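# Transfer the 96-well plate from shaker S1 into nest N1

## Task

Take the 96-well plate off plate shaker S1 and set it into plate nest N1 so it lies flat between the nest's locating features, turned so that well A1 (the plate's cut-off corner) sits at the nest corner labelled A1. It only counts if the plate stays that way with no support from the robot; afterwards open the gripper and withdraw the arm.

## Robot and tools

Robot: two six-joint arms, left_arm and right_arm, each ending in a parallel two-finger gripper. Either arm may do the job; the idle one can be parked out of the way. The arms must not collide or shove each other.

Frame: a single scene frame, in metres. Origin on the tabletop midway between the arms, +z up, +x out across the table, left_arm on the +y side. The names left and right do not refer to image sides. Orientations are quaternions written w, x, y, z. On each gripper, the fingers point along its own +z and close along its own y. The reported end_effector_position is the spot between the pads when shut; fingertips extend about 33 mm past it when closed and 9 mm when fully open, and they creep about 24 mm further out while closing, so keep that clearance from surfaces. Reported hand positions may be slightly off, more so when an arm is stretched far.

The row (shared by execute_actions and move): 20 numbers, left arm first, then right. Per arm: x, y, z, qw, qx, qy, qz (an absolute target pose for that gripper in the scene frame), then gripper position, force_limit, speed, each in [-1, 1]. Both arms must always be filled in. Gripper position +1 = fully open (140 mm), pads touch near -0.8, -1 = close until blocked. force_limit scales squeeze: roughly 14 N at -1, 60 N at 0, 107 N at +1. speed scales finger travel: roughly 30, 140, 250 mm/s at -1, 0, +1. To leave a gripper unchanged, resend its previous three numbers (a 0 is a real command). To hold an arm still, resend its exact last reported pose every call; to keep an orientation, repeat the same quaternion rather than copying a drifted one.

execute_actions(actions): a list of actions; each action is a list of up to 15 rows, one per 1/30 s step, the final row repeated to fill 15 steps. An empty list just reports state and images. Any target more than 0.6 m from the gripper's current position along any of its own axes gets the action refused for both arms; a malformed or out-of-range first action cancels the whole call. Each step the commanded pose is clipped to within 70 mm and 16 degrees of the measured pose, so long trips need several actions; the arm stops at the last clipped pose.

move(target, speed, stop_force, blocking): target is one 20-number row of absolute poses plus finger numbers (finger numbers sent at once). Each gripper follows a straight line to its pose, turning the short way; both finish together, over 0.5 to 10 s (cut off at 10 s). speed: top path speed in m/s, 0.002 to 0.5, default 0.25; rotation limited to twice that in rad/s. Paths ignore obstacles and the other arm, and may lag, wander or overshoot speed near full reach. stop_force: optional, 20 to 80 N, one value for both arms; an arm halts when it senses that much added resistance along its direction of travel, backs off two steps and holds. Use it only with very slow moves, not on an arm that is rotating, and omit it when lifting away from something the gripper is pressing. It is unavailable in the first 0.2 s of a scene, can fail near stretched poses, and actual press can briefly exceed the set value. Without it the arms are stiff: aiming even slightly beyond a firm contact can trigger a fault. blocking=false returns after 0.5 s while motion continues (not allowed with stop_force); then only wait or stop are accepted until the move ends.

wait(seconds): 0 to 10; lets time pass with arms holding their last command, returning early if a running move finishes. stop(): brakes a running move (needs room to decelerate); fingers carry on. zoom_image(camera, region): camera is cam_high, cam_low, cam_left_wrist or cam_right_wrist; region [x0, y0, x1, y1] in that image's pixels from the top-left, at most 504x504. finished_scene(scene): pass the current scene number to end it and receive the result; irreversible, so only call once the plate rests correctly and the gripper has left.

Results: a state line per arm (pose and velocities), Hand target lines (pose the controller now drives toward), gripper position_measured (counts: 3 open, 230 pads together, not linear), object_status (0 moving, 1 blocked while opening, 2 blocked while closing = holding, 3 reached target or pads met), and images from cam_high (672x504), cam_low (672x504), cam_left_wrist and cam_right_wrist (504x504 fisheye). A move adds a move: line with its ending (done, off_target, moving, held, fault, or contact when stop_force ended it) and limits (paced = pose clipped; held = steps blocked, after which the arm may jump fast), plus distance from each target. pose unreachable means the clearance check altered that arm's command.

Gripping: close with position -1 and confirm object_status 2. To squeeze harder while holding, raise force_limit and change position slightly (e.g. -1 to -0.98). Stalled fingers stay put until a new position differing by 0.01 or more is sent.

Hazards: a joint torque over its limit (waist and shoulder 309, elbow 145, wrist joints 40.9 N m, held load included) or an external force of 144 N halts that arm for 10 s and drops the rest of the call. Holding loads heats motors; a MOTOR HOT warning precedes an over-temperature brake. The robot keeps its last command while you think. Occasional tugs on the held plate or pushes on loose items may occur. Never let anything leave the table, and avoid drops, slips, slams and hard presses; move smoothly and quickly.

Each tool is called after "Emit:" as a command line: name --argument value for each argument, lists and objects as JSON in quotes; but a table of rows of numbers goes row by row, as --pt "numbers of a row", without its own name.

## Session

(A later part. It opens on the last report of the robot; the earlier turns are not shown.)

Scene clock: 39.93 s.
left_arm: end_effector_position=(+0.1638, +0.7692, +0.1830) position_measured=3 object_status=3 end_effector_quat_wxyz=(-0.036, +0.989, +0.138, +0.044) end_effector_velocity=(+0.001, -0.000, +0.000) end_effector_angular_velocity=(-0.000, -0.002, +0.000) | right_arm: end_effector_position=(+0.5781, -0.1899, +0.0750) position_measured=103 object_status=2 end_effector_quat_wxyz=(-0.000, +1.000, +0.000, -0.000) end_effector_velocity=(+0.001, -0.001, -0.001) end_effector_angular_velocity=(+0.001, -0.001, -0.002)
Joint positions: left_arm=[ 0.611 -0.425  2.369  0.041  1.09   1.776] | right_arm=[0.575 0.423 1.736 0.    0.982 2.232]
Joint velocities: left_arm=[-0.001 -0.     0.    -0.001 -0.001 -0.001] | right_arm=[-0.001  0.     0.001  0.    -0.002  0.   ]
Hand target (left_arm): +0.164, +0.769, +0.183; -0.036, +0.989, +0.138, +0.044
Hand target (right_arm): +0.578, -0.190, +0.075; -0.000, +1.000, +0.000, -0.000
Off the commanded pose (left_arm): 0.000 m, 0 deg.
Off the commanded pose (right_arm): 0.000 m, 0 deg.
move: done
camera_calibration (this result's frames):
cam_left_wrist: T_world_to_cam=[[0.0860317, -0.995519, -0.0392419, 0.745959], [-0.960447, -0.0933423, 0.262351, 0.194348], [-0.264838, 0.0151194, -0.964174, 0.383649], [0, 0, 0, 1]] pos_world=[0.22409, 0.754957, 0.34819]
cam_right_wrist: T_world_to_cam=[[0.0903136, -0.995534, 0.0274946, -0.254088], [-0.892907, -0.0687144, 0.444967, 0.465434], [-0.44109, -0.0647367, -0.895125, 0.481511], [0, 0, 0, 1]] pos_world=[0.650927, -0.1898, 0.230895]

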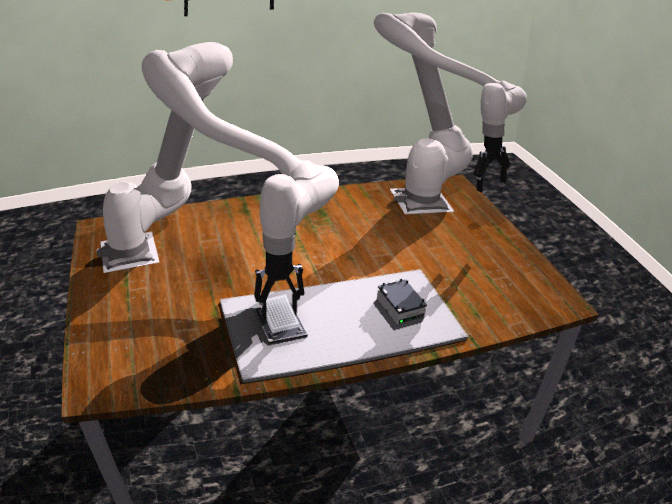

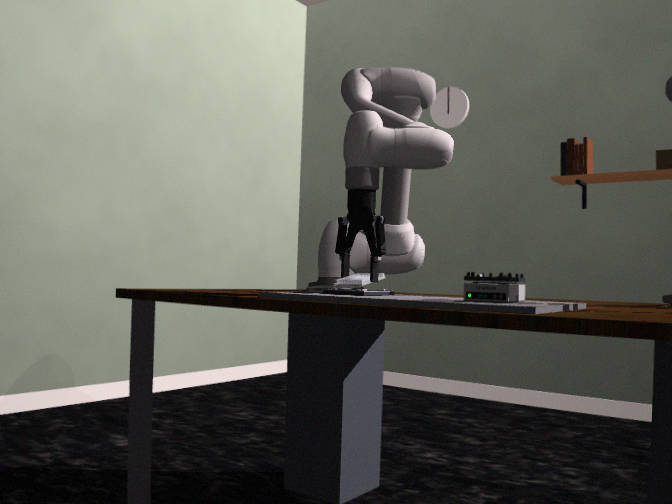

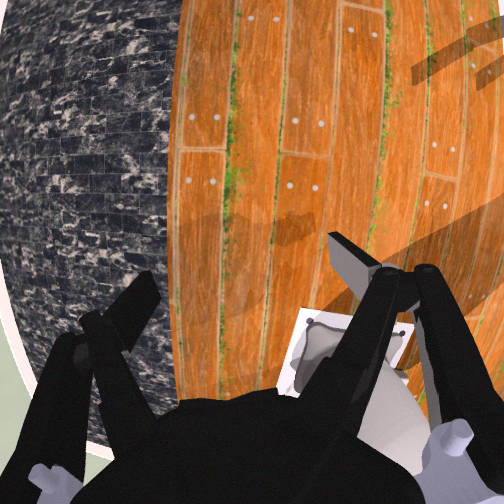

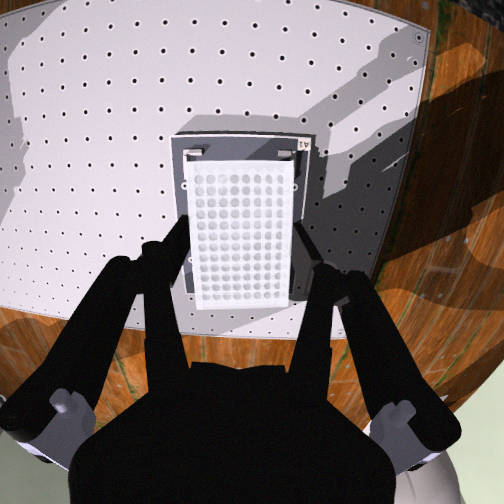

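Emit:
move --target '[0.1638,0.7692,0.183,-0.036,0.989,0.138,0.044,1,0,0,0.581,-0.19,0.045,0,1,0,0,-1,-0.3,0]' --speed 0.015 --stop_force 20

Emit:
zoom_image --camera "cam_right_wrist" --region '[140, 110, 340, 310]'

Emit:
zoom_image --camera "cam_high" --region '[220, 260, 340, 360]'

Emit:
zoom_image --camera "cam_low" --region '[300, 240, 420, 310]'

Scene clock: 52.77 s.
left_arm: end_effector_position=(+0.1638, +0.7692, +0.1830) position_measured=3 object_status=3 end_effector_quat_wxyz=(-0.036, +0.989, +0.138, +0.044) end_effector_velocity=(+0.000, +0.000, -0.000) end_effector_angular_velocity=(-0.000, +0.000, +0.001) | right_arm: end_effector_position=(+0.5802, -0.1898, +0.0547) position_measured=103 object_status=2 end_effector_quat_wxyz=(-0.000, +1.000, +0.000, +0.000) end_effector_velocity=(-0.001, +0.000, +0.003) end_effector_angular_velocity=(-0.001, +0.001, +0.002)
Joint positions: left_arm=[ 0.611 -0.425  2.369  0.041  1.09   1.776] | right_arm=[0.574 0.444 1.747 0.    0.95  2.23 ]
Joint velocities: left_arm=[ 0.     0.    -0.    -0.     0.    -0.001] | right_arm=[ 0.001 -0.003 -0.002 -0.     0.007 -0.   ]
Hand target (left_arm): +0.164, +0.769, +0.183; -0.036, +0.989, +0.138, +0.044
Hand target (right_arm): +0.580, -0.190, +0.055; -0.000, +1.000, +0.000, +0.000
Off the commanded pose (left_arm): 0.000 m, 0 deg.
Off the commanded pose (right_arm): 0.010 m, 0 deg.
move: contact (right_arm)
camera_calibration (this result's frames):
cam_left_wrist: T_world_to_cam=[[0.0860318, -0.995519, -0.0392417, 0.745958], [-0.960447, -0.0933424, 0.262351, 0.194348], [-0.264838, 0.0151191, -0.964174, 0.383649], [0, 0, 0, 1]] pos_world=[0.22409, 0.754956, 0.34819]
cam_right_wrist: T_world_to_cam=[[0.0903367, -0.995538, 0.0272698, -0.253654], [-0.893053, -0.0688571, 0.444651, 0.476442], [-0.440789, -0.0645217, -0.895289, 0.464126], [0, 0, 0, 1]] pos_world=[0.652984, -0.18977, 0.210593]

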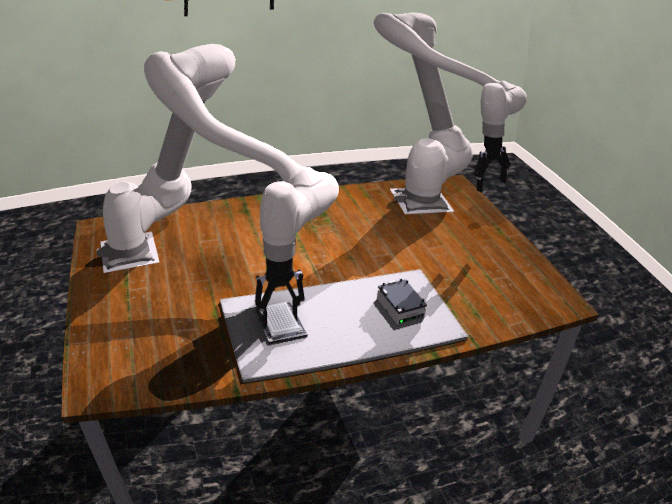

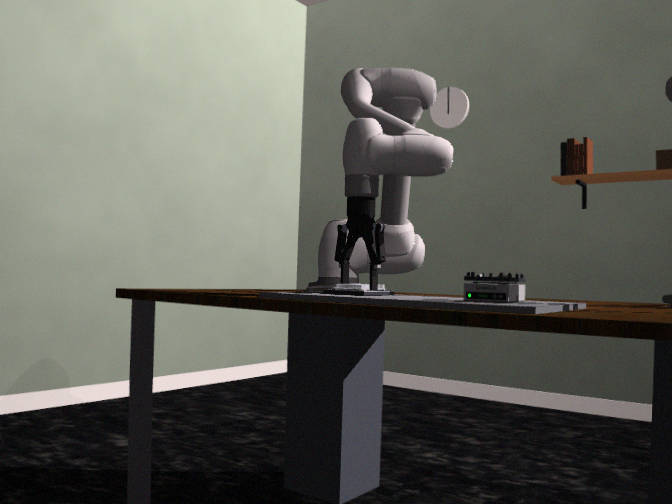

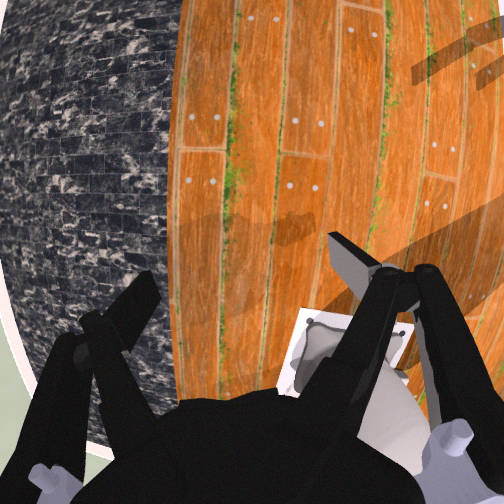

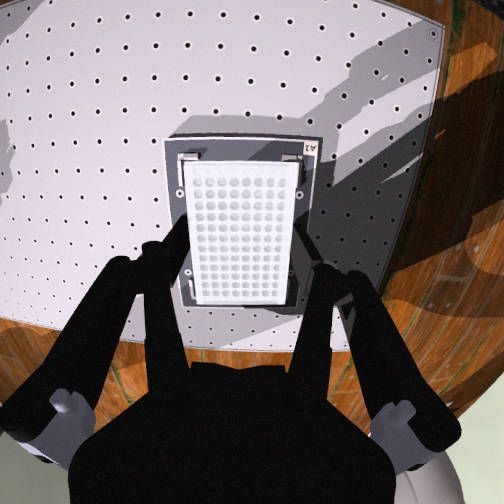

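Region (140, 110, 340, 310) of cam_right_wrist's 504x504 image, scaled by 2.520, with more detail than that image has.

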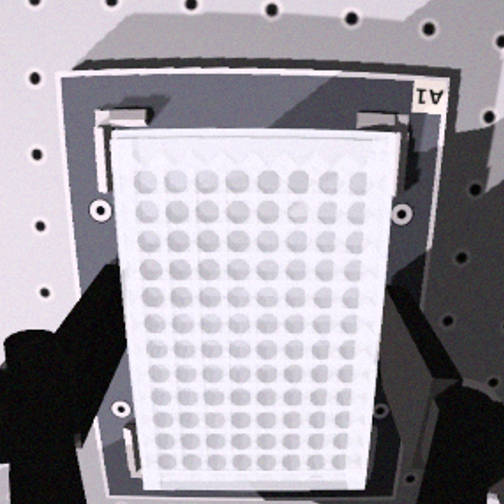

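Region (220, 260, 340, 360) of cam_high's 672x504 image, scaled by 4.200, with more detail than that image has.

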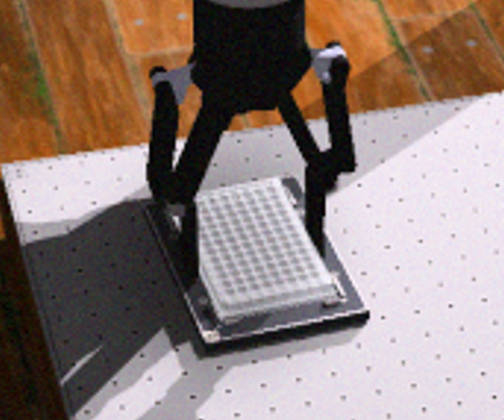

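Region (300, 240, 420, 310) of cam_low's 672x504 image, scaled by 4.200, with more detail than that image has; it fills the top 294 rows of this view, and the rest is white.

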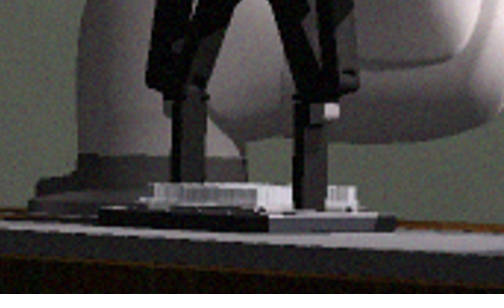

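Emit:
move --target '[0.1638,0.7692,0.183,-0.036,0.989,0.138,0.044,1,0,0,0.5802,-0.19,0.056,0,1,0,0,0.45,0,-0.5]'

Emit:
move --target '[0.1638,0.7692,0.183,-0.036,0.989,0.138,0.044,1,0,0,0.5,-0.19,0.2,0,1,0,0,1,0,0]'

Emit:
zoom_image --camera "cam_right_wrist" --region '[170, 90, 330, 250]'

Emit:
zoom_image --camera "cam_high" --region '[240, 285, 320, 355]'

Emit:
zoom_image --camera "cam_low" --region '[310, 265, 410, 305]'

Scene clock: 57.57 s.
left_arm: end_effector_position=(+0.1638, +0.7692, +0.1830) position_measured=3 object_status=3 end_effector_quat_wxyz=(-0.036, +0.989, +0.138, +0.044) end_effector_velocity=(-0.000, +0.000, +0.000) end_effector_angular_velocity=(+0.001, +0.001, -0.001) | right_arm: end_effector_position=(+0.5802, -0.1900, +0.0560) position_measured=72 object_status=3 end_effector_quat_wxyz=(+0.000, +1.000, +0.000, +0.000) end_effector_velocity=(+0.000, -0.000, -0.000) end_effector_angular_velocity=(+0.000, +0.001, -0.001)
Joint positions: left_arm=[ 0.611 -0.425  2.369  0.041  1.09   1.776] | right_arm=[ 0.574  0.443  1.746 -0.     0.952  2.23 ]
Joint velocities: left_arm=[-0.    -0.     0.     0.001  0.     0.001] | right_arm=[-0.001  0.     0.     0.001  0.    -0.   ]
Hand target (left_arm): +0.164, +0.769, +0.183; -0.036, +0.989, +0.138, +0.044
Hand target (right_arm): +0.580, -0.190, +0.056; +0.000, +1.000, -0.000, +0.000
Off the commanded pose (left_arm): 0.000 m, 0 deg.
Off the commanded pose (right_arm): 0.000 m, 0 deg.
move: done
camera_calibration (this result's frames):
cam_left_wrist: T_world_to_cam=[[0.086032, -0.995519, -0.0392416, 0.745958], [-0.960447, -0.0933425, 0.262351, 0.194349], [-0.264838, 0.015119, -0.964174, 0.383649], [0, 0, 0, 1]] pos_world=[0.22409, 0.754956, 0.34819]
cam_right_wrist: T_world_to_cam=[[0.0901978, -0.995541, 0.0276086, -0.253765], [-0.892931, -0.0685619, 0.444941, 0.475784], [-0.441064, -0.0647853, -0.895134, 0.465355], [0, 0, 0, 1]] pos_world=[0.652983, -0.189864, 0.211865]

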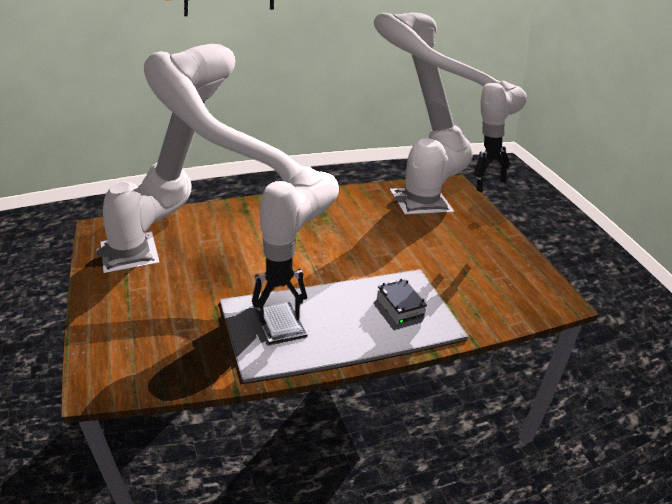

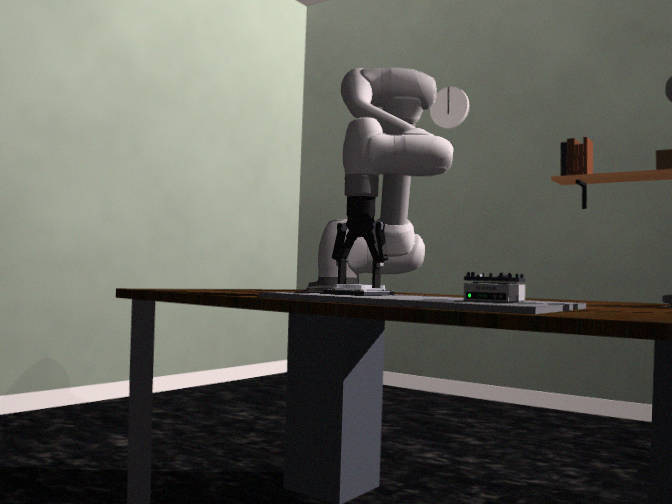

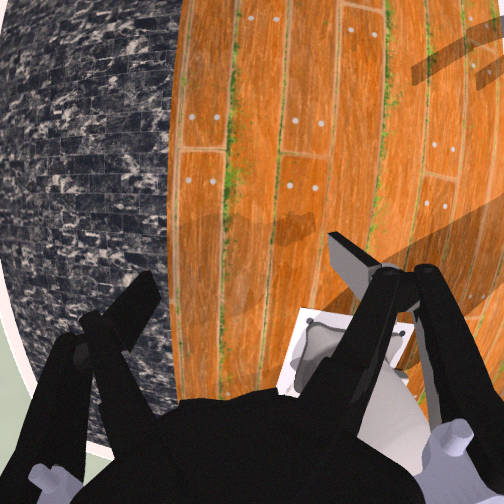

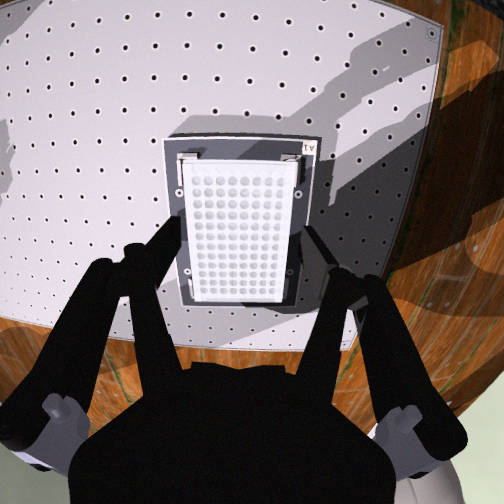

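Scene clock: 58.63 s.
left_arm: end_effector_position=(+0.1638, +0.7692, +0.1830) position_measured=3 object_status=3 end_effector_quat_wxyz=(-0.036, +0.989, +0.138, +0.044) end_effector_velocity=(+0.000, +0.000, -0.000) end_effector_angular_velocity=(-0.000, -0.000, -0.001) | right_arm: end_effector_position=(+0.4998, -0.1901, +0.1999) position_measured=3 object_status=3 end_effector_quat_wxyz=(-0.000, +1.000, -0.000, -0.000) end_effector_velocity=(-0.000, +0.000, +0.001) end_effector_angular_velocity=(-0.001, -0.002, +0.002)
Joint positions: left_arm=[ 0.611 -0.425  2.369  0.041  1.09   1.776] | right_arm=[0.648 0.242 1.737 0.    1.162 2.305]
Joint velocities: left_arm=[ 0.     0.     0.    -0.    -0.     0.001] | right_arm=[ 0.002 -0.001 -0.001 -0.002  0.     0.   ]
Hand target (left_arm): +0.164, +0.769, +0.183; -0.036, +0.989, +0.138, +0.044
Hand target (right_arm): +0.500, -0.190, +0.200; -0.000, +1.000, -0.000, -0.000
Off the commanded pose (left_arm): 0.000 m, 0 deg.
Off the commanded pose (right_arm): 0.000 m, 0 deg.
move: done
camera_calibration (this result's frames):
cam_left_wrist: T_world_to_cam=[[0.0860319, -0.995519, -0.0392418, 0.745958], [-0.960447, -0.0933424, 0.262351, 0.194348], [-0.264838, 0.0151192, -0.964174, 0.383649], [0, 0, 0, 1]] pos_world=[0.22409, 0.754956, 0.34819]
cam_right_wrist: T_world_to_cam=[[0.0898573, -0.995578, 0.0274016, -0.250427], [-0.892909, -0.0683423, 0.445021, 0.340006], [-0.44118, -0.0644555, -0.895101, 0.558814], [0, 0, 0, 1]] pos_world=[0.572635, -0.190064, 0.355747]

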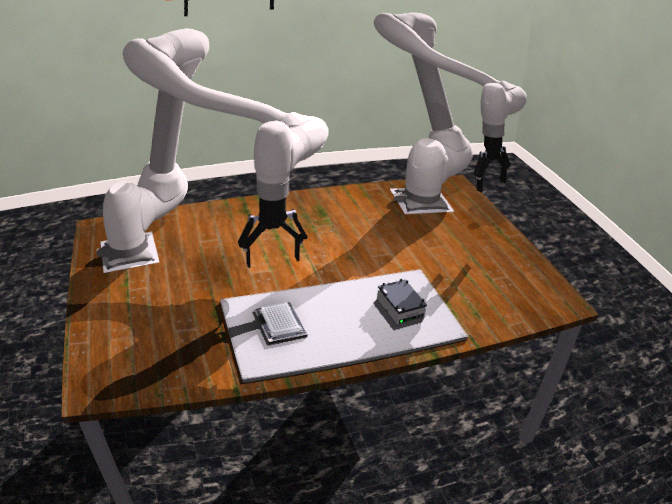

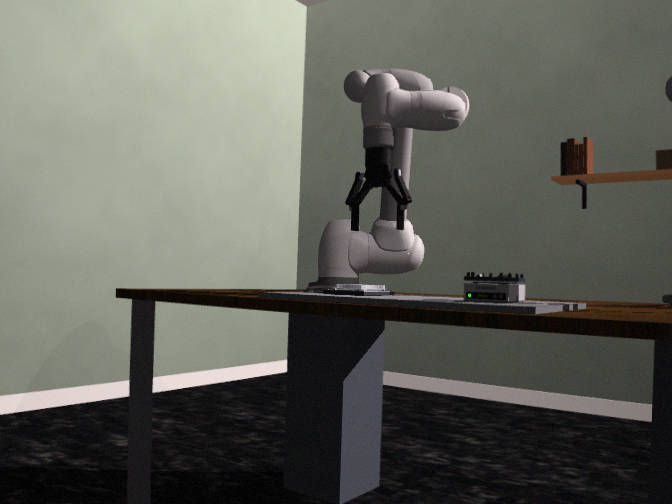

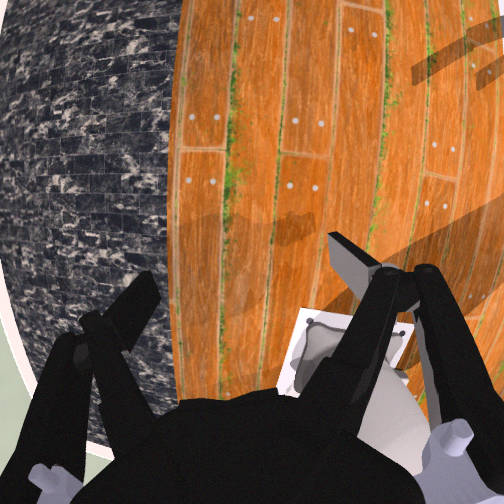

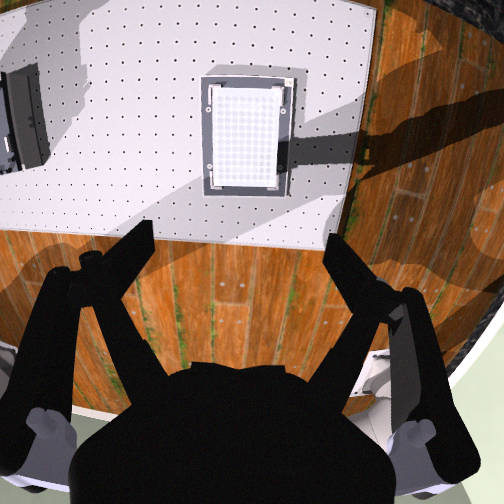

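Region (170, 90, 330, 250) of cam_right_wrist's 504x504 image, scaled by 3.150, with more detail than that image has.

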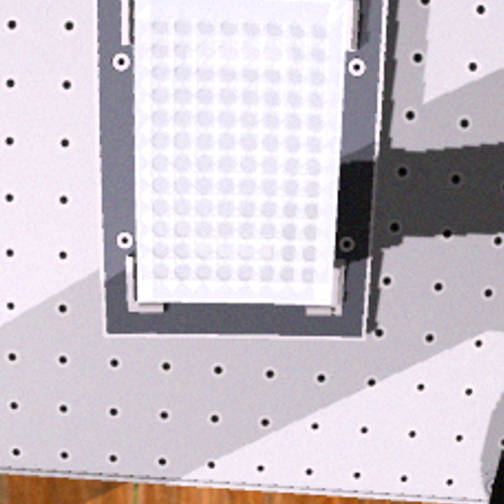

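Region (240, 285, 320, 355) of cam_high's 672x504 image, scaled by 6.300, with more detail than that image has; it fills the top 441 rows of this view, and the rest is white.

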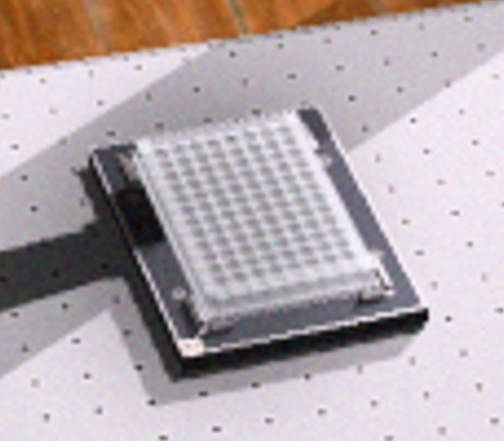

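Region (310, 265, 410, 305) of cam_low's 672x504 image, scaled by 5.040, with more detail than that image has; it fills the top 202 rows of this view, and the rest is white.

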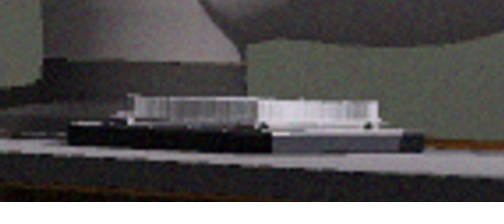

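Emit:
zoom_image --camera "cam_right_wrist" --region '[195, 65, 305, 205]'

Emit:
zoom_image --camera "cam_low" --region '[325, 278, 395, 300]'

Region (195, 65, 305, 205) of cam_right_wrist's 504x504 image, scaled by 3.600, with more detail than that image has; it fills the left 396 columns of this view, and the rest is white.

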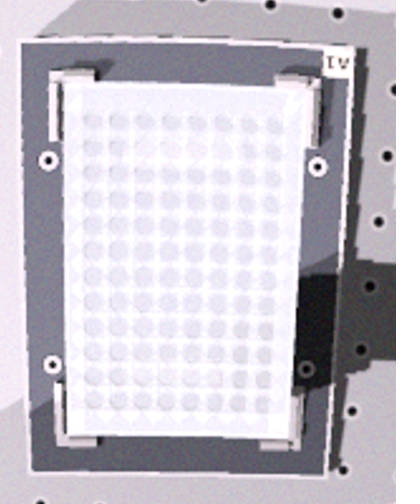

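Region (325, 278, 395, 300) of cam_low's 672x504 image, scaled by 7.200, with more detail than that image has; it fills the top 158 rows of this view, and the rest is white.

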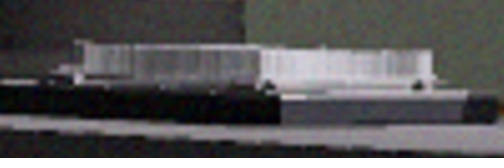

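Emit:
finished_scene --scene 1

The scene is finished: the task was done.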